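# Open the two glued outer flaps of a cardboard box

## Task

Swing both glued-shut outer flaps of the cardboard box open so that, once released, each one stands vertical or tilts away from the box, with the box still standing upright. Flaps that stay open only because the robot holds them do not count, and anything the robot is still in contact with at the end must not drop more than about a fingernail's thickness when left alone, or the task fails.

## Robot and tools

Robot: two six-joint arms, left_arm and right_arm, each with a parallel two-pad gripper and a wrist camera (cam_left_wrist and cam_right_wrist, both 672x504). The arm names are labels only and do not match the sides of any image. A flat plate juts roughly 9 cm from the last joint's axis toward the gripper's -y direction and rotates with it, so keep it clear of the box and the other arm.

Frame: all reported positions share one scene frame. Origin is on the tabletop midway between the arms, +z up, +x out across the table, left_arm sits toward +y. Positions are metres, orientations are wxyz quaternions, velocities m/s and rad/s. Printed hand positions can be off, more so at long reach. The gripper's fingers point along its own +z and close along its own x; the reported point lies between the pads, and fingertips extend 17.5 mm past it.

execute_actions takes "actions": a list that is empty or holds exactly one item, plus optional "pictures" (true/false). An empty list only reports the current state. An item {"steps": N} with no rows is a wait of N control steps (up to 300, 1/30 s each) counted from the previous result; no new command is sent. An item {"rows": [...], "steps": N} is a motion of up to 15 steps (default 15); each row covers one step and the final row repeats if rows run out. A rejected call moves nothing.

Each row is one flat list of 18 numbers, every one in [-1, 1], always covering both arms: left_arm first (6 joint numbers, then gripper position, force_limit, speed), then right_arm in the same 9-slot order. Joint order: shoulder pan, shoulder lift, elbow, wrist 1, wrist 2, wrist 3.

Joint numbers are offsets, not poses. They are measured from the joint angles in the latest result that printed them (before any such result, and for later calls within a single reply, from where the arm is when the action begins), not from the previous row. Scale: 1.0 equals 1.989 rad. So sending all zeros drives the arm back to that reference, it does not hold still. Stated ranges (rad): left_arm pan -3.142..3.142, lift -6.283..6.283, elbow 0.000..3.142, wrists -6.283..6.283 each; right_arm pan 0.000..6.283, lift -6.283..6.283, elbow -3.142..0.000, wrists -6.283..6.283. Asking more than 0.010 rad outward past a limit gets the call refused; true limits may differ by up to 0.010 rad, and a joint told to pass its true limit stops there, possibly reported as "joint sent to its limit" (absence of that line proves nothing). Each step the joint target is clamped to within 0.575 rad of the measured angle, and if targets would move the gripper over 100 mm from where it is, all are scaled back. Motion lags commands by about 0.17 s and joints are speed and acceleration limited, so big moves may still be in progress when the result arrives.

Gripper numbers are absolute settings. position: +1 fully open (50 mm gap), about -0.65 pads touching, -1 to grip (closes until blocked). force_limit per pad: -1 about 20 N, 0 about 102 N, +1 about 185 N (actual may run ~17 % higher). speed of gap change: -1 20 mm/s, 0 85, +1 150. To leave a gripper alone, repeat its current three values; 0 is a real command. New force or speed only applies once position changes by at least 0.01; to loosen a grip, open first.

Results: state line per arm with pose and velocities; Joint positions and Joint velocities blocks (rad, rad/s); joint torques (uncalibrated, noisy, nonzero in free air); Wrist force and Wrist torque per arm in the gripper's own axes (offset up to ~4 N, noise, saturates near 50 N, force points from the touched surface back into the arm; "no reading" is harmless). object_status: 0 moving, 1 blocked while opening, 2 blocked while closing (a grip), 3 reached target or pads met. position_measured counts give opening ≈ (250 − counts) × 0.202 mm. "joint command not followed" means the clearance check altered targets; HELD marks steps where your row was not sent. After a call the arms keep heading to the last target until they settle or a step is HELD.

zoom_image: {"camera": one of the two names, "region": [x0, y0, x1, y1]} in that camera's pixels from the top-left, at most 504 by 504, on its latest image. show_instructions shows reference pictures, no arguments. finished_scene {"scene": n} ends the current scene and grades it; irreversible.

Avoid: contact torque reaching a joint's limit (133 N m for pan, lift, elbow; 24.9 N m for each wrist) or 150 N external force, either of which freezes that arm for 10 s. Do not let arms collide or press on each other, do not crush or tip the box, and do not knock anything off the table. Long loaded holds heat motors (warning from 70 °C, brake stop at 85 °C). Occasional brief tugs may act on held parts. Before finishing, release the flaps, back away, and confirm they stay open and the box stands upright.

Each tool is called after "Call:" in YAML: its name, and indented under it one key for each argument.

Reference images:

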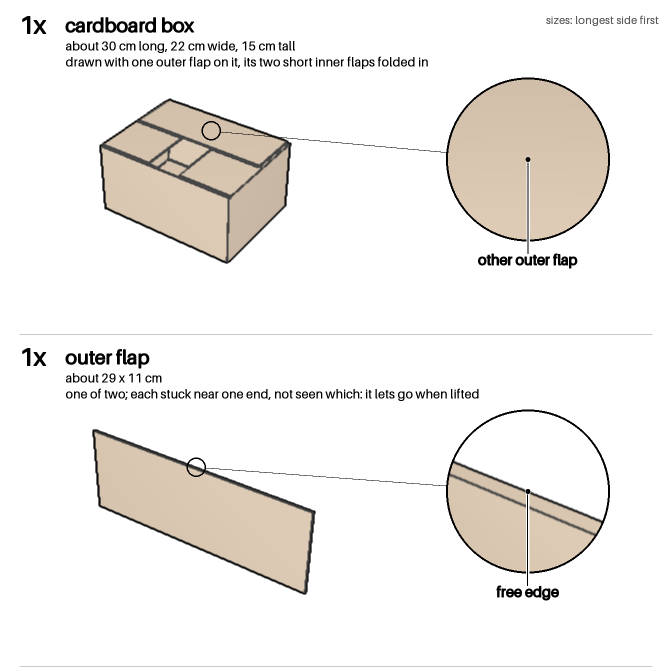

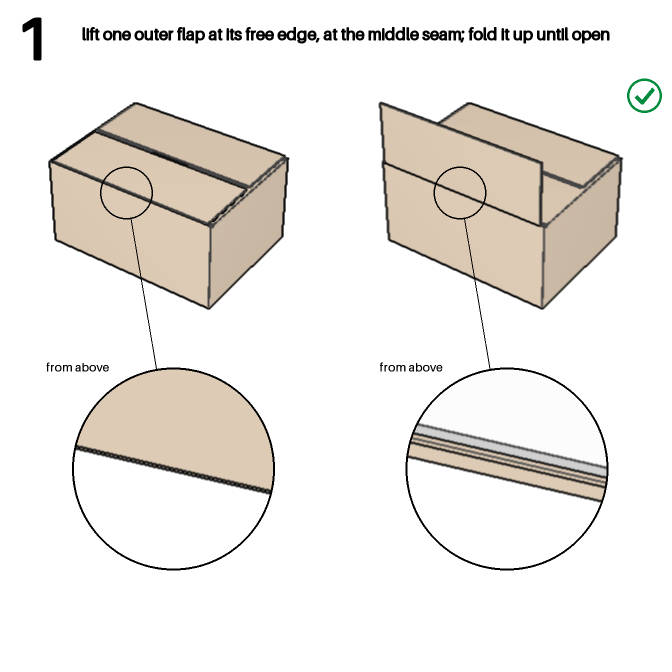

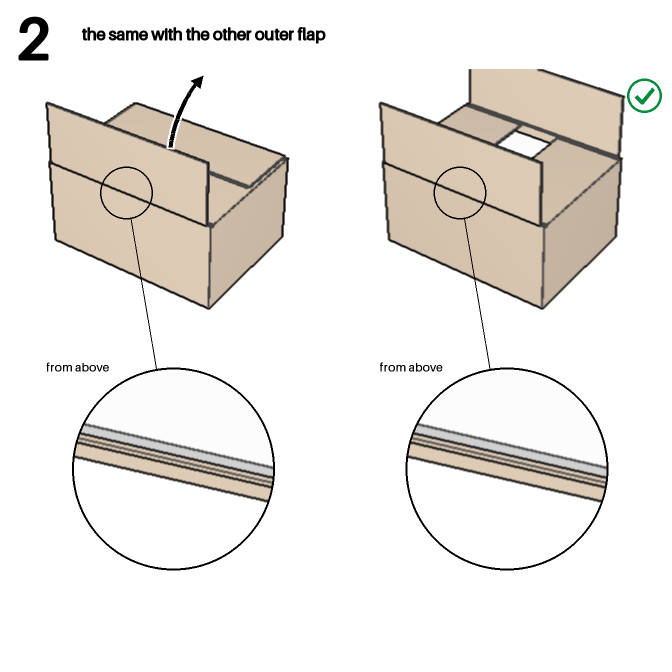

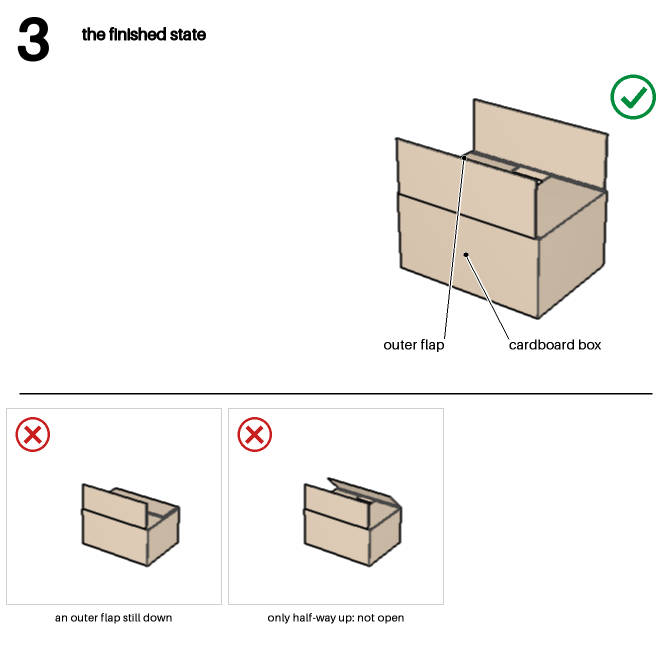

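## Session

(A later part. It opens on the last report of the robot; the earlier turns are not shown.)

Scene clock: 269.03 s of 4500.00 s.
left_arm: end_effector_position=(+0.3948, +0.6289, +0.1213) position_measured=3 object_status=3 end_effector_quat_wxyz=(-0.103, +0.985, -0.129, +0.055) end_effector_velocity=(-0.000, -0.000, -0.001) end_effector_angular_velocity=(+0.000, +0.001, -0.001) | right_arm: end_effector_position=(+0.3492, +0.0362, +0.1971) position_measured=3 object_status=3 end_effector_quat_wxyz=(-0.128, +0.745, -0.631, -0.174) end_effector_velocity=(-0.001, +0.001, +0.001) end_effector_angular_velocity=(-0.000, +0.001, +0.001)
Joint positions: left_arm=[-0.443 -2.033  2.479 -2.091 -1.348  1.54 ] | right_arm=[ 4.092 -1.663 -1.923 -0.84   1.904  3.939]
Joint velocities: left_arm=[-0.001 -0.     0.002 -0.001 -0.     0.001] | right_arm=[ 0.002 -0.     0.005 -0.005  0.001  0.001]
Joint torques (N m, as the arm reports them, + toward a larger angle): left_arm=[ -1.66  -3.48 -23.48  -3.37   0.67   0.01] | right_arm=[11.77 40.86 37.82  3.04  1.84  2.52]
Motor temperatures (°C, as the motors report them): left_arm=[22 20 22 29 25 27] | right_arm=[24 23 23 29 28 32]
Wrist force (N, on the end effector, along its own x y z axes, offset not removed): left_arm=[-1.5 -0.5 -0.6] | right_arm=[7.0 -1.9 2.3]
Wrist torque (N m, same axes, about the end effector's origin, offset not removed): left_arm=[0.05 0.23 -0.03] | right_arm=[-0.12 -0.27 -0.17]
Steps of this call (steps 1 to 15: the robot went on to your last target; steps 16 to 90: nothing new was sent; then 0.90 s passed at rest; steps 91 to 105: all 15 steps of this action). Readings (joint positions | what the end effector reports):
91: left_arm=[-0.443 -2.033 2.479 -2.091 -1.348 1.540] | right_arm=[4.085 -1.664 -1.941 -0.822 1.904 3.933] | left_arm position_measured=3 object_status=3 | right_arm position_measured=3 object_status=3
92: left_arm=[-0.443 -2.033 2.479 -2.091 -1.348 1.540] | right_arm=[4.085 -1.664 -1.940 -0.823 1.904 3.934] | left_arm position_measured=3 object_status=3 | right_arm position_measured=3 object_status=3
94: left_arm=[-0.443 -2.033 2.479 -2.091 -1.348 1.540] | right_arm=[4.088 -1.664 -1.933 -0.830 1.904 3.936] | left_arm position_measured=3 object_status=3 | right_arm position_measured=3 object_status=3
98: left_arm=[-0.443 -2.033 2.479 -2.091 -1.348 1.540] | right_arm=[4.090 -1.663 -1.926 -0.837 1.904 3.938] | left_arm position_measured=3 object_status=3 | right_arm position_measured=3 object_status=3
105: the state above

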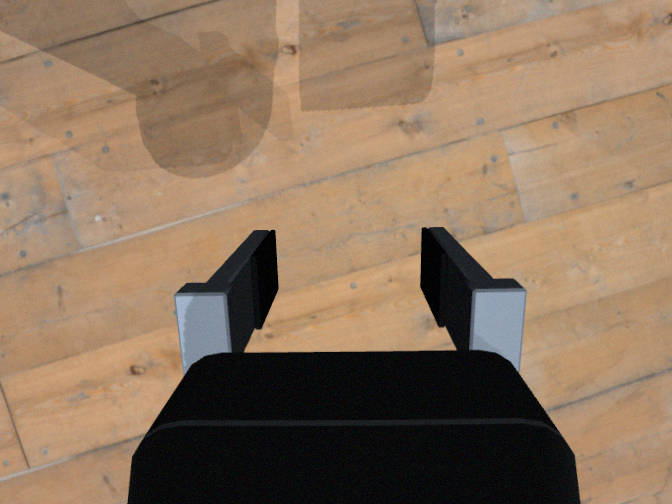

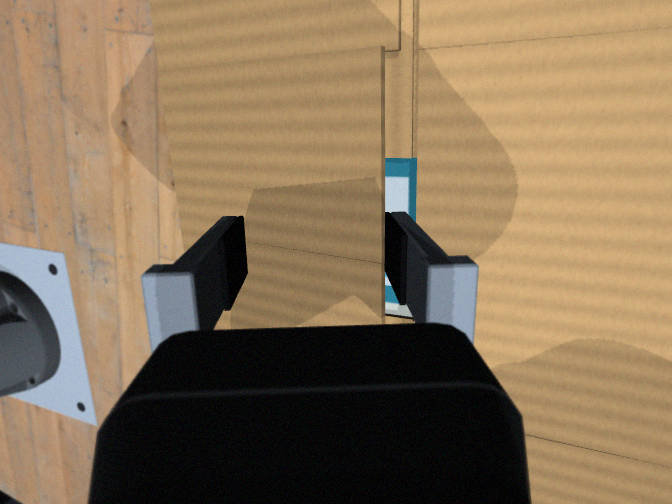

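Call:
execute_actions:
  actions:
    - {"rows":[[0,0,0,0,0,0,1,0,0,0.0058,-0.0055,0.0071,-0.0016,0,0.005,1,0,0]]}

Scene clock: 276.13 s of 4500.00 s.
left_arm: end_effector_position=(+0.3948, +0.6289, +0.1213) position_measured=3 object_status=3 end_effector_quat_wxyz=(-0.103, +0.985, -0.129, +0.055) end_effector_velocity=(+0.000, +0.000, +0.000) end_effector_angular_velocity=(+0.000, +0.000, -0.001) | right_arm: end_effector_position=(+0.3475, +0.0445, +0.1977) position_measured=3 object_status=3 end_effector_quat_wxyz=(-0.126, +0.746, -0.630, -0.175) end_effector_velocity=(-0.001, +0.002, -0.001) end_effector_angular_velocity=(-0.002, +0.001, +0.001)
Joint positions: left_arm=[-0.443 -2.033  2.479 -2.091 -1.348  1.54 ] | right_arm=[ 4.103 -1.674 -1.909 -0.843  1.904  3.949]
Joint velocities: left_arm=[ 0.     0.    -0.001  0.    -0.     0.001] | right_arm=[ 0.003 -0.003  0.002 -0.001 -0.001  0.002]
Joint torques (N m, as the arm reports them, + toward a larger angle): left_arm=[ -1.53  -2.95 -24.02  -3.25   0.74  -0.06] | right_arm=[13.36 23.16 37.39  2.91  1.87  2.58]
Motor temperatures (°C, as the motors report them): left_arm=[22 20 23 29 25 27] | right_arm=[24 23 23 29 28 32]
Wrist force (N, on the end effector, along its own x y z axes, offset not removed): left_arm=[1.2 -0.2 2.7] | right_arm=[5.1 -1.7 5.2]
Wrist torque (N m, same axes, about the end effector's origin, offset not removed): left_arm=[0.14 -0.21 0.10] | right_arm=[-0.03 0.19 -0.06]
Steps of this call (steps 1 to 15: the robot went on to your last target; steps 16 to 90: nothing new was sent; then 3.60 s passed at rest; steps 91 to 105: all 15 steps of this action). Readings (joint positions | what the end effector reports):
91: left_arm=[-0.443 -2.033 2.479 -2.091 -1.348 1.540] | right_arm=[4.092 -1.663 -1.922 -0.841 1.904 3.939] | left_arm position_measured=3 object_status=3 | right_arm position_measured=3 object_status=3
92: left_arm=[-0.443 -2.033 2.479 -2.091 -1.348 1.540] | right_arm=[4.093 -1.664 -1.921 -0.841 1.904 3.940] | left_arm position_measured=3 object_status=3 | right_arm position_measured=3 object_status=3
94: left_arm=[-0.443 -2.033 2.479 -2.091 -1.348 1.540] | right_arm=[4.096 -1.667 -1.917 -0.842 1.904 3.943] | left_arm position_measured=3 object_status=3 | right_arm position_measured=3 object_status=3
98: left_arm=[-0.443 -2.033 2.479 -2.091 -1.348 1.540] | right_arm=[4.101 -1.672 -1.912 -0.843 1.904 3.947] | left_arm position_measured=3 object_status=3 | right_arm position_measured=3 object_status=3
105: the state above

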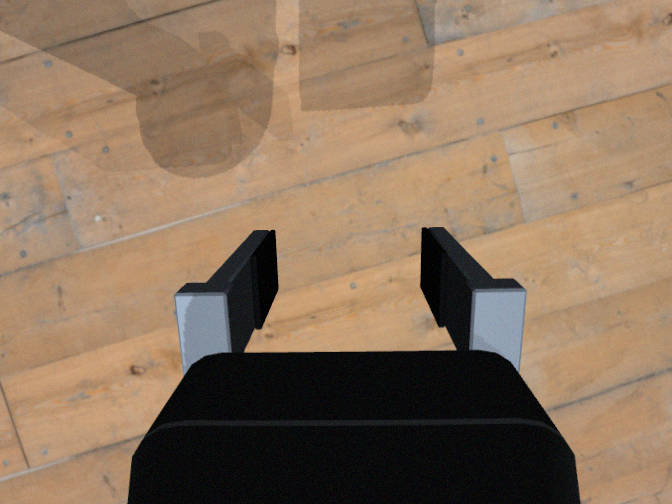

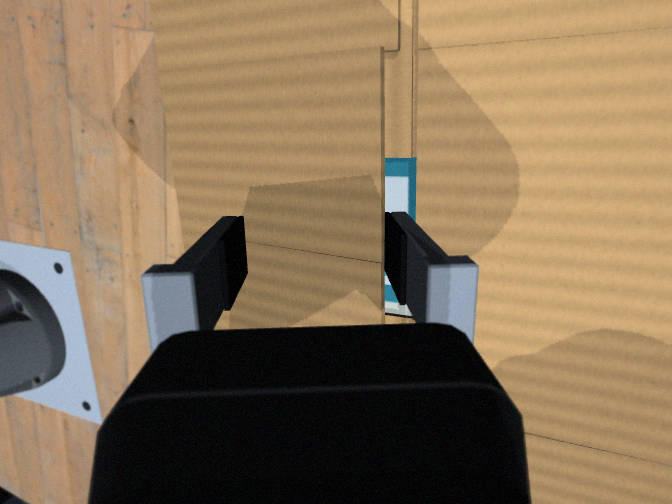

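Box slides; continue lifting along the arc.

Call:
execute_actions:
  actions:
    - {"rows":[[0,0,0,0,0,0,1,0,0,0.0036,0.0009,0.0105,-0.0114,0,0.003,1,0,0]]}

Call:
execute_actions:
  actions:
    - {"rows":[[0,0,0,0,0,0,1,0,0,0.0043,0.0002,0.0113,-0.0115,0,0.0036,1,0,0]]}

Scene clock: 281.73 s of 4500.00 s.
left_arm: end_effector_position=(+0.3948, +0.6289, +0.1213) position_measured=3 object_status=3 end_effector_quat_wxyz=(-0.103, +0.985, -0.129, +0.055) end_effector_velocity=(+0.001, -0.001, +0.000) end_effector_angular_velocity=(-0.000, -0.001, -0.002) | right_arm: end_effector_position=(+0.3463, +0.0494, +0.2055) position_measured=3 object_status=3 end_effector_quat_wxyz=(-0.125, +0.746, -0.630, -0.176) end_effector_velocity=(-0.000, +0.001, +0.003) end_effector_angular_velocity=(+0.000, -0.001, -0.001)
Joint positions: left_arm=[-0.443 -2.033  2.479 -2.091 -1.348  1.54 ] | right_arm=[ 4.11  -1.672 -1.889 -0.865  1.904  3.954]
Joint velocities: left_arm=[-0.003 -0.    -0.001  0.001  0.    -0.001] | right_arm=[ 0.002  0.002  0.005 -0.005 -0.001  0.003]
Joint torques (N m, as the arm reports them, + toward a larger angle): left_arm=[ -1.61  -3.56 -23.66  -3.34   0.67  -0.01] | right_arm=[11.35 43.03 38.17  3.14  2.24  2.52]
Motor temperatures (°C, as the motors report them): left_arm=[22 20 23 29 25 27] | right_arm=[24 23 23 29 28 32]
Wrist force (N, on the end effector, along its own x y z axes, offset not removed): left_arm=[-2.5 -2.2 3.8] | right_arm=[7.4 -3.6 4.4]
Wrist torque (N m, same axes, about the end effector's origin, offset not removed): left_arm=[-0.38 0.46 0.09] | right_arm=[-0.43 -0.15 -0.12]
Steps of this call (steps 1 to 15: the robot went on to your last target; steps 16 to 90: nothing new was sent; then 2.10 s passed at rest; steps 91 to 105: all 15 steps of this action). Readings (joint positions | what the end effector reports):
91: left_arm=[-0.443 -2.033 2.479 -2.091 -1.348 1.540] | right_arm=[4.103 -1.674 -1.909 -0.844 1.904 3.949] | left_arm position_measured=3 object_status=3 | right_arm position_measured=3 object_status=3
92: left_arm=[-0.443 -2.033 2.479 -2.091 -1.348 1.540] | right_arm=[4.104 -1.674 -1.907 -0.845 1.904 3.949] | left_arm position_measured=3 object_status=3 | right_arm position_measured=3 object_status=3
94: left_arm=[-0.443 -2.033 2.479 -2.091 -1.348 1.540] | right_arm=[4.106 -1.674 -1.901 -0.853 1.904 3.951] | left_arm position_measured=3 object_status=3 | right_arm position_measured=3 object_status=3
98: left_arm=[-0.443 -2.033 2.479 -2.091 -1.348 1.540] | right_arm=[4.108 -1.673 -1.893 -0.861 1.904 3.953] | left_arm position_measured=3 object_status=3 | right_arm position_measured=3 object_status=3
105: the state above

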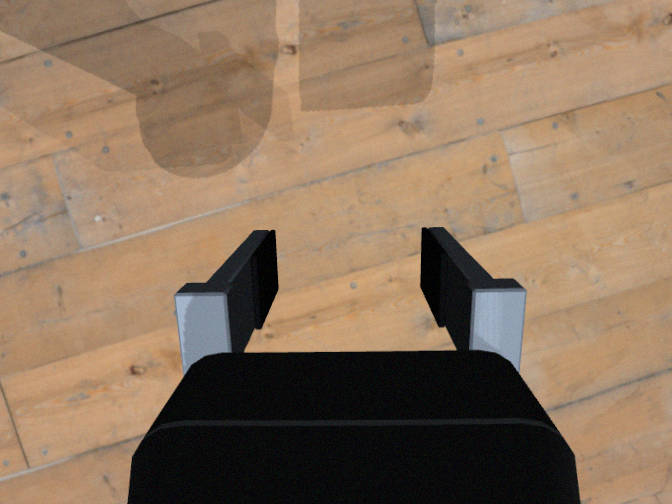

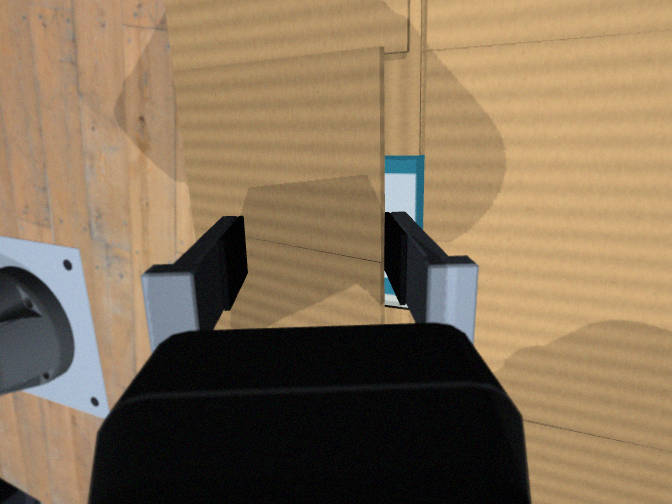

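Scene clock: 282.23 s of 4500.00 s.
left_arm: end_effector_position=(+0.3948, +0.6289, +0.1213) position_measured=3 object_status=3 end_effector_quat_wxyz=(-0.103, +0.985, -0.129, +0.055) end_effector_velocity=(-0.000, +0.000, -0.000) end_effector_angular_velocity=(+0.000, +0.001, +0.001) | right_arm: end_effector_position=(+0.3446, +0.0552, +0.2134) position_measured=3 object_status=3 end_effector_quat_wxyz=(-0.124, +0.747, -0.629, -0.177) end_effector_velocity=(-0.001, +0.001, +0.001) end_effector_angular_velocity=(-0.002, +0.002, +0.000)
Joint positions: left_arm=[-0.443 -2.033  2.479 -2.091 -1.348  1.54 ] | right_arm=[ 4.118 -1.672 -1.868 -0.887  1.904  3.961]
Joint velocities: left_arm=[ 0.  0.  0.  0. -0. -0.] | right_arm=[ 0.002 -0.001  0.006 -0.006  0.     0.002]
Joint torques (N m, as the arm reports them, + toward a larger angle): left_arm=[ -2.12  -3.15 -24.    -3.47   0.67   0.04] | right_arm=[10.76 37.63 34.68  1.47  1.92  2.57]
Motor temperatures (°C, as the motors report them): left_arm=[22 20 23 29 25 27] | right_arm=[24 23 23 29 28 32]
Wrist force (N, on the end effector, along its own x y z axes, offset not removed): left_arm=[3.5 -2.4 3.8] | right_arm=[0.3 -2.2 2.2]
Wrist torque (N m, same axes, about the end effector's origin, offset not removed): left_arm=[-0.49 -0.62 -0.12] | right_arm=[-0.18 -0.09 -0.13]
Steps of this call (steps 1 to 15: all 15 steps of this action). Readings (joint positions | what the end effector reports):
1: left_arm=[-0.443 -2.033 2.479 -2.091 -1.348 1.540] | right_arm=[4.110 -1.672 -1.889 -0.866 1.904 3.954] | left_arm position_measured=3 object_status=3 | right_arm position_measured=3 object_status=3
2: left_arm=[-0.443 -2.033 2.479 -2.091 -1.348 1.540] | right_arm=[4.110 -1.672 -1.887 -0.867 1.904 3.955] | left_arm position_measured=3 object_status=3 | right_arm position_measured=3 object_status=3
4: left_arm=[-0.443 -2.033 2.479 -2.091 -1.348 1.540] | right_arm=[4.113 -1.672 -1.880 -0.875 1.904 3.957] | left_arm position_measured=3 object_status=3 | right_arm position_measured=3 object_status=3
8: left_arm=[-0.443 -2.033 2.479 -2.091 -1.348 1.540] | right_arm=[4.116 -1.672 -1.871 -0.883 1.904 3.960] | left_arm position_measured=3 object_status=3 | right_arm position_measured=3 object_status=3
15: the state above

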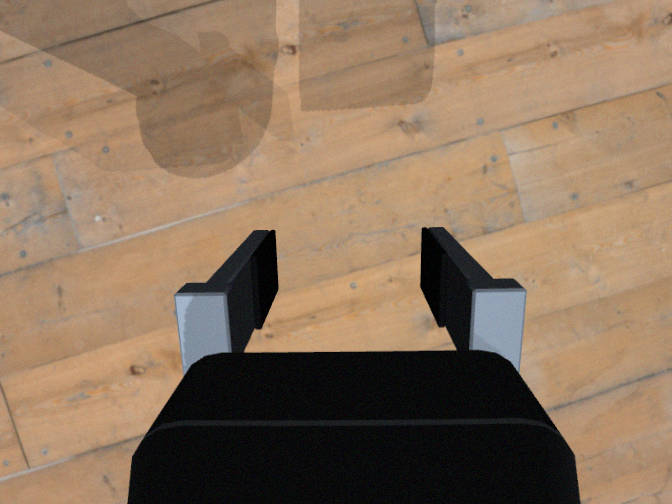

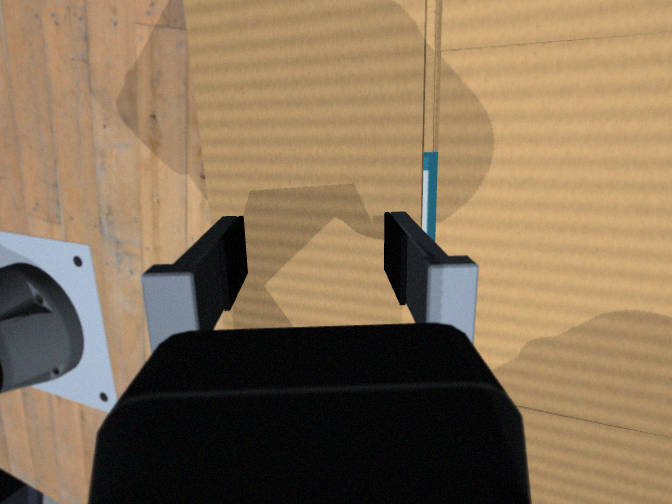

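Call:
execute_actions:
  actions:
    - {"rows":[[-0.47,0.196,-0.128,-0.0307,-0.112,0.067,1,0,0,0,0,0,0,0,0,1,0,0]]}
  pictures: false

Call:
execute_actions:
  actions:
    - {"steps":45}

Scene clock: 299.23 s of 4500.00 s.
left_arm: end_effector_position=(+0.4462, +0.4372, +0.1157) position_measured=3 object_status=3 end_effector_quat_wxyz=(-0.043, +0.937, -0.346, +0.034) end_effector_velocity=(-0.014, -0.457, -0.023) end_effector_angular_velocity=(-0.095, +0.182, -1.036) | right_arm: end_effector_position=(+0.3446, +0.0552, +0.2134) position_measured=3 object_status=3 end_effector_quat_wxyz=(-0.124, +0.747, -0.629, -0.177) end_effector_velocity=(-0.000, -0.001, -0.001) end_effector_angular_velocity=(-0.002, +0.001, -0.000)
Joint positions: left_arm=[-0.811 -1.828  2.343 -2.124 -1.467  1.612] | right_arm=[ 4.118 -1.672 -1.868 -0.888  1.904  3.961]
Joint velocities: left_arm=[-0.915  0.346 -0.221 -0.053 -0.192  0.114] | right_arm=[-0.    -0.001 -0.002  0.     0.    -0.   ]
Joint torques (N m, as the arm reports them, + toward a larger angle): left_arm=[-14.13  -3.67 -29.66  -4.69  -2.59   2.66] | right_arm=[-11.54  26.68  15.99   5.66   1.96  -2.55]
Motor temperatures (°C, as the motors report them): left_arm=[22 20 23 29 25 27] | right_arm=[24 23 23 29 28 32]
Wrist force (N, on the end effector, along its own x y z axes, offset not removed): left_arm=[-3.0 -5.8 2.5] | right_arm=[0.2 -0.9 -2.6]
Wrist torque (N m, same axes, about the end effector's origin, offset not removed): left_arm=[-0.84 0.47 0.12] | right_arm=[-0.12 -0.01 -0.01]
Steps of this call (steps 1 to 15: the robot went on to your last target; steps 16 to 90: nothing new was sent; then 13.50 s passed at rest; steps 91 to 105: all 15 steps of this action). Readings (joint positions | what the end effector reports):
91: left_arm=[-0.443 -2.033 2.479 -2.091 -1.348 1.540] | right_arm=[4.118 -1.672 -1.867 -0.888 1.904 3.961] | left_arm position_measured=3 object_status=3 | right_arm position_measured=3 object_status=3
92: left_arm=[-0.446 -2.030 2.476 -2.092 -1.351 1.542] | right_arm=[4.118 -1.672 -1.867 -0.888 1.904 3.961] | left_arm position_measured=3 object_status=3 | right_arm position_measured=3 object_status=3
94: left_arm=[-0.488 -1.996 2.451 -2.099 -1.373 1.556] | right_arm=[4.118 -1.672 -1.867 -0.888 1.904 3.961] | left_arm position_measured=3 object_status=3 | right_arm position_measured=3 object_status=3
98: left_arm=[-0.603 -1.925 2.406 -2.110 -1.413 1.579] | right_arm=[4.118 -1.672 -1.867 -0.888 1.904 3.961] | left_arm position_measured=3 object_status=3 | right_arm position_measured=3 object_status=3
105: the state above

Scene clock: 300.73 s of 4500.00 s.
left_arm: end_effector_position=(+0.3416, +0.1796, +0.0983) position_measured=3 object_status=3 end_effector_quat_wxyz=(-0.000, +0.785, -0.620, +0.000) end_effector_velocity=(+0.001, +0.000, +0.000) end_effector_angular_velocity=(-0.001, -0.000, +0.001) | right_arm: end_effector_position=(+0.3446, +0.0552, +0.2134) position_measured=3 object_status=3 end_effector_quat_wxyz=(-0.124, +0.747, -0.629, -0.177) end_effector_velocity=(-0.000, -0.000, +0.002) end_effector_angular_velocity=(+0.002, -0.001, -0.000)
Joint positions: left_arm=[-1.377 -1.643  2.225 -2.152 -1.571  1.673] | right_arm=[ 4.118 -1.672 -1.868 -0.887  1.904  3.961]
Joint velocities: left_arm=[ 0.001 -0.    -0.001 -0.     0.     0.   ] | right_arm=[-0.     0.002  0.    -0.     0.    -0.   ]
Joint torques (N m, as the arm reports them, + toward a larger angle): left_arm=[ -8.57 -13.11 -29.9   -5.56  -3.01   2.24] | right_arm=[-9.37 25.47 16.84  5.89  2.01 -2.58]
Motor temperatures (°C, as the motors report them): left_arm=[22 20 23 29 25 27] | right_arm=[24 23 23 29 28 32]
Wrist force (N, on the end effector, along its own x y z axes, offset not removed): left_arm=[-2.9 -5.4 -1.1] | right_arm=[1.7 -0.3 1.6]
Wrist torque (N m, same axes, about the end effector's origin, offset not removed): left_arm=[-0.71 0.03 0.05] | right_arm=[0.00 -0.32 -0.11]
Steps of this call (steps 1 to 45: the robot went on to your last target). Readings (joint positions | what the end effector reports):
1: left_arm=[-0.842 -1.817 2.336 -2.126 -1.474 1.616] | right_arm=[4.118 -1.672 -1.868 -0.888 1.904 3.961] | left_arm position_measured=3 object_status=3 | right_arm position_measured=3 object_status=3
2: left_arm=[-0.873 -1.806 2.329 -2.128 -1.480 1.619] | right_arm=[4.118 -1.672 -1.868 -0.888 1.904 3.961] | left_arm position_measured=3 object_status=3 | right_arm position_measured=3 object_status=3
4: left_arm=[-0.936 -1.785 2.316 -2.131 -1.492 1.626] | right_arm=[4.118 -1.672 -1.868 -0.887 1.904 3.961] | left_arm position_measured=3 object_status=3 | right_arm position_measured=3 object_status=3
8: left_arm=[-1.060 -1.744 2.289 -2.137 -1.515 1.640] | right_arm=[4.118 -1.672 -1.868 -0.887 1.904 3.961] | left_arm position_measured=3 object_status=3 | right_arm position_measured=3 object_status=3
45: the state above
All arms were judged still, so your last target was given up. Only a new action makes them travel on or press farther. Fingers that are still opening or closing keep moving.

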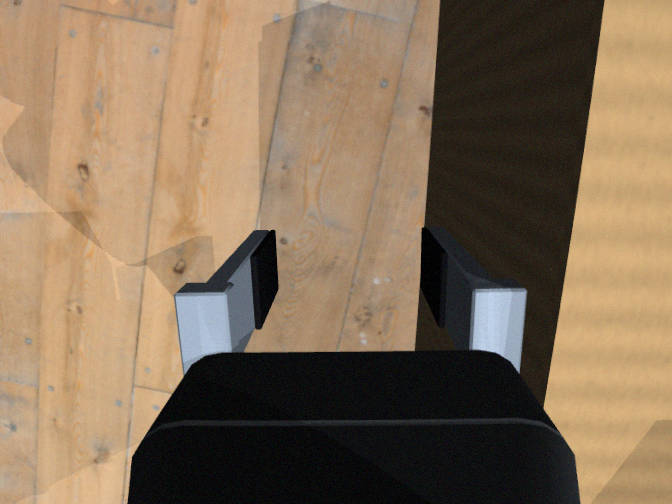

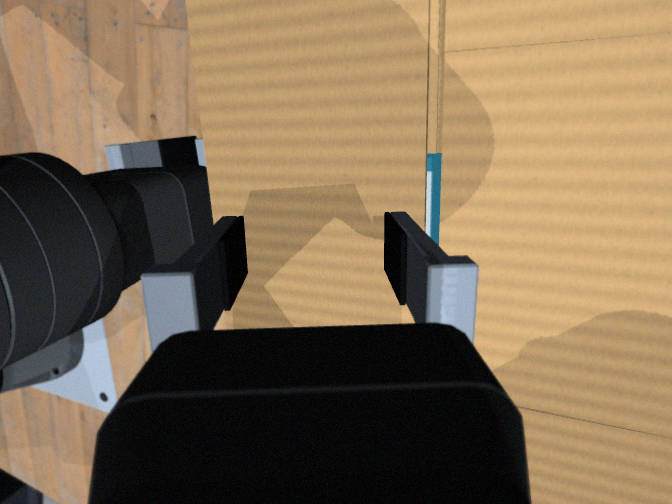

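Call:
execute_actions:
  actions:
    - {"rows":[[0,0,0,0,0,0,1,0,0,-0.0065,-0.0085,-0.0283,0.0368,0,-0.0055,1,0,0]]}
  pictures: false

Call:
execute_actions:
  actions:
    - {"steps":10}

Scene clock: 309.60 s of 4500.00 s.
left_arm: end_effector_position=(+0.3416, +0.1796, +0.0983) position_measured=3 object_status=3 end_effector_quat_wxyz=(-0.000, +0.785, -0.620, +0.000) end_effector_velocity=(-0.000, -0.000, +0.000) end_effector_angular_velocity=(-0.000, +0.000, -0.002) | right_arm: end_effector_position=(+0.3472, +0.0466, +0.1876) position_measured=3 object_status=3 end_effector_quat_wxyz=(-0.126, +0.746, -0.630, -0.175) end_effector_velocity=(+0.001, -0.003, -0.007) end_effector_angular_velocity=(-0.000, -0.002, -0.001)
Joint positions: left_arm=[-1.377 -1.643  2.225 -2.152 -1.571  1.673] | right_arm=[ 4.105 -1.688 -1.922 -0.817  1.904  3.951]
Joint velocities: left_arm=[-0.001 -0.    -0.    -0.    -0.     0.001] | right_arm=[-0.004 -0.005 -0.016  0.02  -0.001 -0.003]
Joint torques (N m, as the arm reports them, + toward a larger angle): left_arm=[ -2.85 -14.79 -29.08  -4.76  -1.84   2.05] | right_arm=[-11.25  20.25  15.72   6.     1.87  -2.72]
Motor temperatures (°C, as the motors report them): left_arm=[22 20 23 29 25 27] | right_arm=[24 23 23 29 28 32]
Wrist force (N, on the end effector, along its own x y z axes, offset not removed): left_arm=[-1.7 -5.6 -1.7] | right_arm=[-2.1 -2.2 -1.6]
Wrist torque (N m, same axes, about the end effector's origin, offset not removed): left_arm=[-0.77 -0.44 0.01] | right_arm=[-0.20 0.24 -0.10]
Steps of this call (steps 1 to 90: nothing new was sent; then 5.37 s passed at rest; steps 91 to 105: all 15 steps of this action). Readings (joint positions | what the end effector reports):
91: left_arm=[-1.377 -1.643 2.225 -2.152 -1.571 1.673] | right_arm=[4.118 -1.672 -1.868 -0.887 1.904 3.961] | left_arm position_measured=3 object_status=3 | right_arm position_measured=3 object_status=3
92: left_arm=[-1.377 -1.643 2.225 -2.152 -1.571 1.673] | right_arm=[4.117 -1.673 -1.870 -0.884 1.904 3.960] | left_arm position_measured=3 object_status=3 | right_arm position_measured=3 object_status=3
94: left_arm=[-1.377 -1.643 2.225 -2.152 -1.571 1.673] | right_arm=[4.113 -1.679 -1.889 -0.861 1.904 3.957] | left_arm position_measured=3 object_status=3 | right_arm position_measured=3 object_status=3
98: left_arm=[-1.377 -1.643 2.225 -2.152 -1.571 1.673] | right_arm=[4.108 -1.685 -1.911 -0.831 1.904 3.953] | left_arm position_measured=3 object_status=3 | right_arm position_measured=3 object_status=3
105: the state above

Scene clock: 309.93 s of 4500.00 s.
left_arm: end_effector_position=(+0.3416, +0.1796, +0.0983) position_measured=3 object_status=3 end_effector_quat_wxyz=(-0.000, +0.785, -0.620, +0.000) end_effector_velocity=(-0.000, -0.000, +0.000) end_effector_angular_velocity=(-0.000, -0.000, -0.001) | right_arm: end_effector_position=(+0.3473, +0.0463, +0.1868) position_measured=3 object_status=3 end_effector_quat_wxyz=(-0.126, +0.746, -0.630, -0.175) end_effector_velocity=(+0.000, -0.000, -0.001) end_effector_angular_velocity=(-0.001, +0.000, -0.002)
Joint positions: left_arm=[-1.377 -1.643  2.225 -2.152 -1.571  1.673] | right_arm=[ 4.105 -1.689 -1.924 -0.814  1.904  3.95 ]
Joint velocities: left_arm=[-0.    -0.    -0.    -0.    -0.     0.001] | right_arm=[-0.    -0.001 -0.001  0.002 -0.001  0.002]
Joint torques (N m, as the arm reports them, + toward a larger angle): left_arm=[  0.48 -15.38 -28.11  -4.7   -1.38   2.02] | right_arm=[-10.6   18.99  15.19   6.     2.02  -2.58]
Motor temperatures (°C, as the motors report them): left_arm=[22 20 23 29 25 27] | right_arm=[24 23 23 29 28 32]
Wrist force (N, on the end effector, along its own x y z axes, offset not removed): left_arm=[-5.8 -0.7 2.1] | right_arm=[0.0 -2.7 -0.1]
Wrist torque (N m, same axes, about the end effector's origin, offset not removed): left_arm=[0.20 0.27 0.18] | right_arm=[-0.38 0.05 -0.20]
Steps of this call (steps 1 to 10: the robot went on to your last target). Readings (joint positions | what the end effector reports):
1: left_arm=[-1.377 -1.643 2.225 -2.152 -1.571 1.673] | right_arm=[4.105 -1.688 -1.922 -0.816 1.904 3.951] | left_arm position_measured=3 object_status=3 | right_arm position_measured=3 object_status=3
2: left_arm=[-1.377 -1.643 2.225 -2.152 -1.571 1.673] | right_arm=[4.105 -1.688 -1.923 -0.816 1.904 3.951] | left_arm position_measured=3 object_status=3 | right_arm position_measured=3 object_status=3
4: left_arm=[-1.377 -1.643 2.225 -2.152 -1.571 1.673] | right_arm=[4.105 -1.689 -1.923 -0.815 1.904 3.950] | left_arm position_measured=3 object_status=3 | right_arm position_measured=3 object_status=3
8: left_arm=[-1.377 -1.643 2.225 -2.152 -1.571 1.673] | right_arm=[4.105 -1.689 -1.924 -0.815 1.904 3.950] | left_arm position_measured=3 object_status=3 | right_arm position_measured=3 object_status=3
10: the state above

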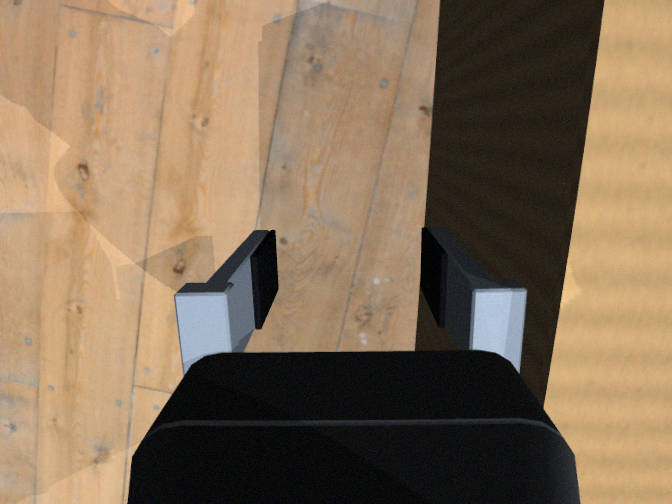

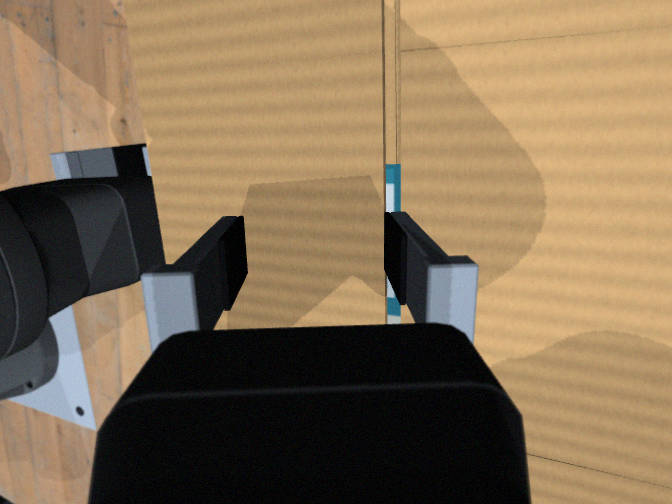

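Shift −1 mm, press down 10 mm, then slide +n 4 mm.

Call:
execute_actions:
  actions:
    - {"rows":[[0,0,0,0,0,0,1,0,0,-0.0007,0.0008,-0.0008,0,0,0,1,0,0],[0,0,0,0,0,0,1,0,0,-0.0007,0.0008,-0.0008,0,0,0,1,0,0],[0,0,0,0,0,0,1,0,0,-0.0007,0.0008,-0.0008,0,0,0,1,0,0],[0,0,0,0,0,0,1,0,0,-0.0007,-0.0051,-0.009,0.0141,0,0,1,0,0]]}
  pictures: false

Call:
execute_actions:
  actions:
    - {"steps":8}
  pictures: false

Call:
execute_actions:
  actions:
    - {"rows":[[0,0,0,0,0,0,1,0,0,0.003,-0.0033,0.0028,0.0005,0,0.0025,1,0,0]]}

Call:
zoom_image:
  camera: "cam_right_wrist"
  region: [300, 120, 500, 320]

Scene clock: 317.27 s of 4500.00 s.
left_arm: end_effector_position=(+0.3416, +0.1796, +0.0983) position_measured=3 object_status=3 end_effector_quat_wxyz=(-0.000, +0.785, -0.620, +0.000) end_effector_velocity=(-0.000, +0.001, -0.001) end_effector_angular_velocity=(+0.003, +0.001, +0.000) | right_arm: end_effector_position=(+0.3474, +0.0453, +0.1777) position_measured=3 object_status=3 end_effector_quat_wxyz=(-0.127, +0.746, -0.630, -0.175) end_effector_velocity=(+0.000, +0.000, -0.004) end_effector_angular_velocity=(+0.004, -0.002, -0.000)
Joint positions: left_arm=[-1.377 -1.643  2.225 -2.152 -1.571  1.673] | right_arm=[ 4.104 -1.698 -1.94  -0.788  1.905  3.95 ]
Joint velocities: left_arm=[-0.    -0.     0.002  0.     0.    -0.   ] | right_arm=[-0.    -0.004 -0.009  0.018  0.001  0.   ]
Joint torques (N m, as the arm reports them, + toward a larger angle): left_arm=[ -0.72 -24.49 -20.    -4.06   1.71   1.32] | right_arm=[-11.94  -6.58  -5.36   0.52   0.04  -1.4 ]
Motor temperatures (°C, as the motors report them): left_arm=[22 20 23 29 25 27] | right_arm=[24 23 23 29 28 32]
Wrist force (N, on the end effector, along its own x y z axes, offset not removed): left_arm=[-4.8 -0.7 1.1] | right_arm=[-11.0 8.7 -46.4]
Wrist torque (N m, same axes, about the end effector's origin, offset not removed): left_arm=[0.05 0.27 0.26] | right_arm=[-0.09 1.01 0.05]
Steps of this call (steps 1 to 15: the robot went on to your last target; steps 16 to 90: nothing new was sent; then 3.83 s passed at rest; steps 91 to 105: all 15 steps of this action). Readings (joint positions | what the end effector reports):
91: left_arm=[-1.377 -1.643 2.225 -2.152 -1.571 1.673] | right_arm=[4.105 -1.689 -1.924 -0.814 1.904 3.950] | left_arm position_measured=3 object_status=3 | right_arm position_measured=3 object_status=3
92: left_arm=[-1.377 -1.643 2.225 -2.152 -1.571 1.673] | right_arm=[4.105 -1.689 -1.924 -0.814 1.904 3.950] | left_arm position_measured=3 object_status=3 | right_arm position_measured=3 object_status=3
94: left_arm=[-1.377 -1.643 2.225 -2.152 -1.571 1.673] | right_arm=[4.104 -1.688 -1.924 -0.814 1.904 3.950] | left_arm position_measured=3 object_status=3 | right_arm position_measured=3 object_status=3
98: left_arm=[-1.377 -1.643 2.225 -2.152 -1.571 1.673] | right_arm=[4.104 -1.694 -1.934 -0.799 1.904 3.950] | left_arm position_measured=3 object_status=3 | right_arm position_measured=3 object_status=3
105: the state above

Scene clock: 317.53 s of 4500.00 s.
left_arm: end_effector_position=(+0.3416, +0.1796, +0.0983) position_measured=3 object_status=3 end_effector_quat_wxyz=(-0.000, +0.785, -0.620, +0.000) end_effector_velocity=(+0.000, +0.000, +0.000) end_effector_angular_velocity=(-0.000, +0.000, +0.001) | right_arm: end_effector_position=(+0.3474, +0.0452, +0.1769) position_measured=3 object_status=3 end_effector_quat_wxyz=(-0.127, +0.746, -0.630, -0.175) end_effector_velocity=(-0.000, -0.000, -0.001) end_effector_angular_velocity=(-0.000, -0.001, +0.000)
Joint positions: left_arm=[-1.377 -1.643  2.225 -2.152 -1.571  1.673] | right_arm=[ 4.104 -1.698 -1.941 -0.787  1.905  3.95 ]
Joint velocities: left_arm=[ 0.001 -0.    -0.     0.    -0.    -0.   ] | right_arm=[ 0.    -0.    -0.001  0.002 -0.001 -0.   ]
Joint torques (N m, as the arm reports them, + toward a larger angle): left_arm=[ -3.52 -24.15 -19.96  -4.1    1.28   1.32] | right_arm=[-10.48 -17.05 -13.84  -1.7   -1.66  -0.49]
Motor temperatures (°C, as the motors report them): left_arm=[22 20 23 29 25 27] | right_arm=[24 23 23 29 28 32]
Wrist force (N, on the end effector, along its own x y z axes, offset not removed): left_arm=[-5.1 -6.6 3.4] | right_arm=[-17.2 10.8 -50.0]
Wrist torque (N m, same axes, about the end effector's origin, offset not removed): left_arm=[-0.83 0.23 0.10] | right_arm=[-0.08 1.62 0.38]
Steps of this call (steps 1 to 8: the robot went on to your last target). Readings (joint positions | what the end effector reports):
1: left_arm=[-1.377 -1.643 2.225 -2.152 -1.571 1.673] | right_arm=[4.104 -1.698 -1.940 -0.788 1.905 3.950] | left_arm position_measured=3 object_status=3 | right_arm position_measured=3 object_status=3
2: left_arm=[-1.377 -1.643 2.225 -2.152 -1.571 1.673] | right_arm=[4.104 -1.698 -1.941 -0.787 1.905 3.950] | left_arm position_measured=3 object_status=3 | right_arm position_measured=3 object_status=3
4: left_arm=[-1.377 -1.643 2.225 -2.152 -1.571 1.673] | right_arm=[4.104 -1.698 -1.941 -0.787 1.905 3.950] | left_arm position_measured=3 object_status=3 | right_arm position_measured=3 object_status=3
8: the state above

Scene clock: 318.03 s of 4500.00 s.
left_arm: end_effector_position=(+0.3416, +0.1796, +0.0983) position_measured=3 object_status=3 end_effector_quat_wxyz=(-0.000, +0.785, -0.620, +0.000) end_effector_velocity=(+0.000, -0.000, +0.000) end_effector_angular_velocity=(-0.001, -0.000, +0.002) | right_arm: end_effector_position=(+0.3464, +0.0492, +0.1759) position_measured=3 object_status=3 end_effector_quat_wxyz=(-0.125, +0.746, -0.630, -0.176) end_effector_velocity=(+0.000, +0.002, +0.001) end_effector_angular_velocity=(+0.005, -0.003, +0.002)
Joint positions: left_arm=[-1.377 -1.643  2.225 -2.152 -1.571  1.673] | right_arm=[ 4.109 -1.705 -1.936 -0.786  1.904  3.955]
Joint velocities: left_arm=[ 0.001  0.    -0.001  0.     0.    -0.001] | right_arm=[ 0.002 -0.001  0.002  0.004  0.001  0.   ]
Joint torques (N m, as the arm reports them, + toward a larger angle): left_arm=[ -4.23 -24.7  -20.3   -3.99   1.18   1.3 ] | right_arm=[14.25 12.55 29.09  5.46  2.27  2.73]
Motor temperatures (°C, as the motors report them): left_arm=[22 20 23 29 25 27] | right_arm=[24 23 23 29 28 32]
Wrist force (N, on the end effector, along its own x y z axes, offset not removed): left_arm=[1.0 -3.0 4.9] | right_arm=[4.4 0.4 -15.4]
Wrist torque (N m, same axes, about the end effector's origin, offset not removed): left_arm=[-0.38 0.01 0.22] | right_arm=[-0.01 0.22 -0.12]
Steps of this call (steps 1 to 15: all 15 steps of this action). Readings (joint positions | what the end effector reports):
1: left_arm=[-1.377 -1.643 2.225 -2.152 -1.571 1.673] | right_arm=[4.104 -1.698 -1.941 -0.787 1.905 3.950] | left_arm position_measured=3 object_status=3 | right_arm position_measured=3 object_status=3
2: left_arm=[-1.377 -1.643 2.225 -2.152 -1.571 1.673] | right_arm=[4.104 -1.699 -1.941 -0.786 1.905 3.951] | left_arm position_measured=3 object_status=3 | right_arm position_measured=3 object_status=3
4: left_arm=[-1.377 -1.643 2.225 -2.152 -1.571 1.673] | right_arm=[4.106 -1.701 -1.939 -0.786 1.904 3.952] | left_arm position_measured=3 object_status=3 | right_arm position_measured=3 object_status=3
8: left_arm=[-1.377 -1.643 2.225 -2.152 -1.571 1.673] | right_arm=[4.108 -1.704 -1.937 -0.786 1.904 3.954] | left_arm position_measured=3 object_status=3 | right_arm position_measured=3 object_status=3
15: the state above

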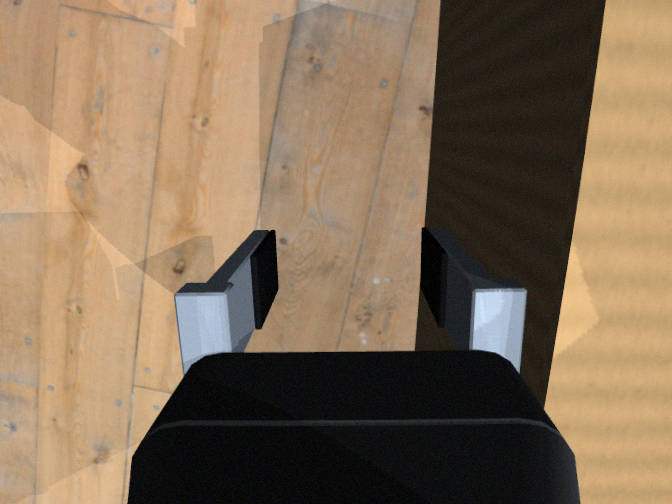

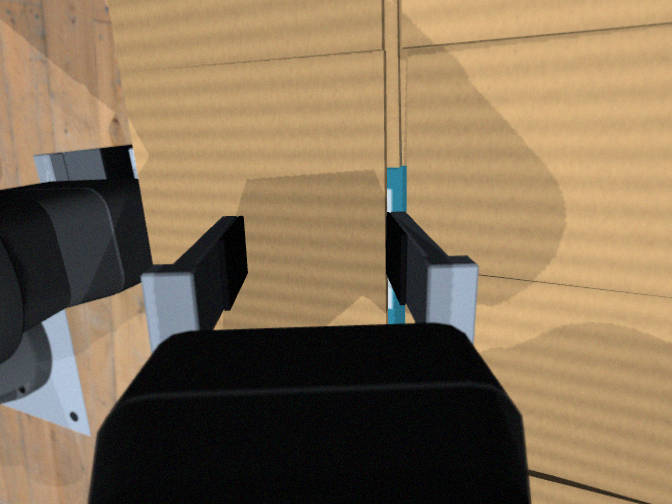

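Region (300, 120, 500, 320) of cam_right_wrist's 672x504 image, scaled by 2.520, with more detail than that image has.

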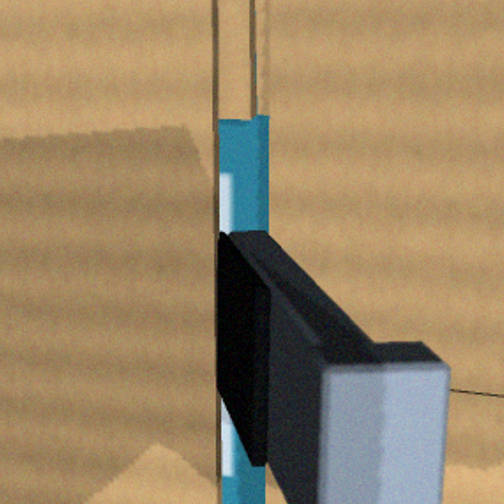

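In. Now up 5, +n 3.

Call:
execute_actions:
  actions:
    - {"rows":[[0,0,0,0,0,0,1,0,0,0.0022,0.0007,0.0064,-0.0071,0,0.0018,1,0,0]]}
  pictures: false

Call:
execute_actions:
  actions:
    - {"rows":[[0,0,0,0,0,0,1,0,0,0.0022,0.0007,0.0064,-0.0071,0,0.0018,1,0,0]]}

Scene clock: 327.57 s of 4500.00 s.
left_arm: end_effector_position=(+0.3416, +0.1797, +0.0983) position_measured=3 object_status=3 end_effector_quat_wxyz=(-0.000, +0.785, -0.620, -0.000) end_effector_velocity=(+0.000, -0.000, +0.000) end_effector_angular_velocity=(-0.002, -0.000, +0.002) | right_arm: end_effector_position=(+0.3458, +0.0523, +0.1805) position_measured=3 object_status=3 end_effector_quat_wxyz=(-0.124, +0.746, -0.630, -0.176) end_effector_velocity=(-0.000, +0.001, +0.002) end_effector_angular_velocity=(+0.000, -0.001, +0.001)
Joint positions: left_arm=[-1.377 -1.643  2.225 -2.152 -1.571  1.673] | right_arm=[ 4.114 -1.704 -1.924 -0.8    1.904  3.959]
Joint velocities: left_arm=[ 0.001 -0.    -0.    -0.002 -0.    -0.001] | right_arm=[ 0.001  0.001  0.004 -0.004 -0.001 -0.   ]
Joint torques (N m, as the arm reports them, + toward a larger angle): left_arm=[ -4.03 -19.74 -35.84 -14.5    1.24   1.28] | right_arm=[39.85 39.9  52.04 11.86 13.89  1.58]
Motor temperatures (°C, as the motors report them): left_arm=[22 20 23 29 25 27] | right_arm=[24 23 23 29 28 32]
Wrist force (N, on the end effector, along its own x y z axes, offset not removed): left_arm=[-50.0 -1.2 -10.1] | right_arm=[50.0 -1.4 -25.8]
Wrist torque (N m, same axes, about the end effector's origin, offset not removed): left_arm=[-0.83 2.26 1.79] | right_arm=[0.06 1.35 0.05]
Steps of this call (steps 1 to 15: the robot went on to your last target; steps 16 to 90: nothing new was sent; then 6.03 s passed at rest; steps 91 to 105: all 15 steps of this action). Readings (joint positions | what the end effector reports):
91: left_arm=[-1.377 -1.643 2.225 -2.152 -1.571 1.673] | right_arm=[4.110 -1.705 -1.936 -0.786 1.905 3.955] | left_arm position_measured=3 object_status=3 | right_arm position_measured=3 object_status=3
92: left_arm=[-1.377 -1.643 2.225 -2.152 -1.571 1.673] | right_arm=[4.110 -1.705 -1.935 -0.786 1.905 3.956] | left_arm position_measured=3 object_status=3 | right_arm position_measured=3 object_status=3
94: left_arm=[-1.377 -1.643 2.225 -2.152 -1.571 1.673] | right_arm=[4.111 -1.704 -1.931 -0.791 1.904 3.957] | left_arm position_measured=3 object_status=3 | right_arm position_measured=3 object_status=3
98: left_arm=[-1.377 -1.643 2.225 -2.152 -1.571 1.673] | right_arm=[4.113 -1.704 -1.926 -0.797 1.904 3.958] | left_arm position_measured=3 object_status=3 | right_arm position_measured=3 object_status=3
105: the state above

Scene clock: 328.07 s of 4500.00 s.
left_arm: end_effector_position=(+0.3415, +0.1798, +0.0982) position_measured=3 object_status=3 end_effector_quat_wxyz=(-0.000, +0.785, -0.620, -0.000) end_effector_velocity=(+0.000, +0.000, -0.000) end_effector_angular_velocity=(-0.001, -0.000, +0.001) | right_arm: end_effector_position=(+0.3452, +0.0552, +0.1852) position_measured=3 object_status=3 end_effector_quat_wxyz=(-0.124, +0.746, -0.630, -0.176) end_effector_velocity=(-0.000, +0.001, +0.001) end_effector_angular_velocity=(-0.001, +0.001, -0.001)
Joint positions: left_arm=[-1.377 -1.644  2.225 -2.152 -1.571  1.673] | right_arm=[ 4.118 -1.702 -1.912 -0.814  1.903  3.962]
Joint velocities: left_arm=[ 0.001  0.     0.001 -0.001 -0.    -0.   ] | right_arm=[ 0.001 -0.001  0.004 -0.004 -0.001  0.002]
Joint torques (N m, as the arm reports them, + toward a larger angle): left_arm=[-12.58 -10.73 -56.12 -24.45  -0.32   1.13] | right_arm=[65.51 37.32 68.2  19.89 27.7   0.14]
Motor temperatures (°C, as the motors report them): left_arm=[22 20 23 29 25 27] | right_arm=[24 23 23 29 28 32]
Wrist force (N, on the end effector, along its own x y z axes, offset not removed): left_arm=[-50.0 -1.5 -21.5] | right_arm=[50.0 -7.4 -50.0]
Wrist torque (N m, same axes, about the end effector's origin, offset not removed): left_arm=[-1.17 -1.35 2.46] | right_arm=[0.03 1.35 1.13]
Steps of this call (steps 1 to 15: all 15 steps of this action). Readings (joint positions | what the end effector reports):
1: left_arm=[-1.377 -1.643 2.225 -2.152 -1.571 1.673] | right_arm=[4.114 -1.704 -1.924 -0.800 1.904 3.959] | left_arm position_measured=3 object_status=3 | right_arm position_measured=3 object_status=3
2: left_arm=[-1.377 -1.643 2.225 -2.152 -1.571 1.673] | right_arm=[4.114 -1.704 -1.923 -0.801 1.904 3.959] | left_arm position_measured=3 object_status=3 | right_arm position_measured=3 object_status=3
4: left_arm=[-1.377 -1.643 2.225 -2.152 -1.571 1.673] | right_arm=[4.115 -1.703 -1.918 -0.806 1.904 3.960] | left_arm position_measured=3 object_status=3 | right_arm position_measured=3 object_status=3
8: left_arm=[-1.377 -1.644 2.225 -2.152 -1.571 1.673] | right_arm=[4.117 -1.703 -1.914 -0.811 1.903 3.961] | left_arm position_measured=3 object_status=3 | right_arm position_measured=3 object_status=3
15: the state above

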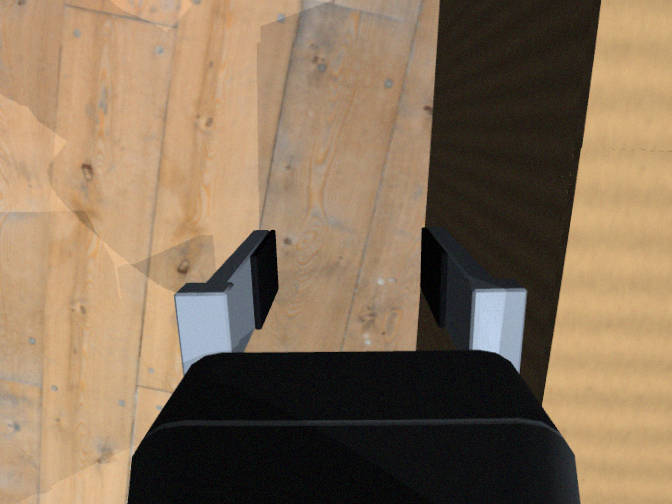

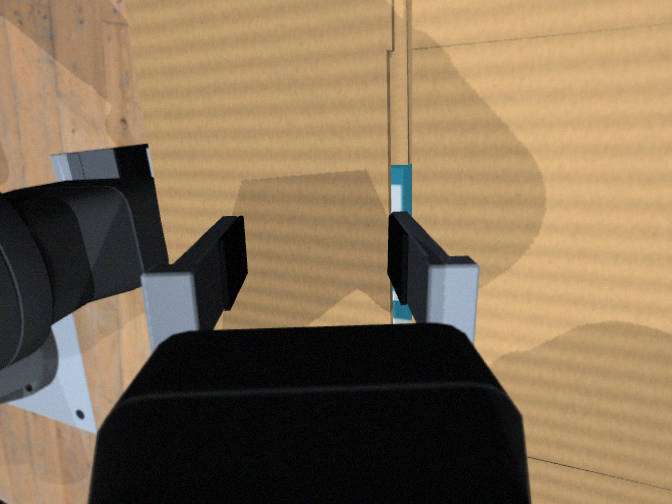

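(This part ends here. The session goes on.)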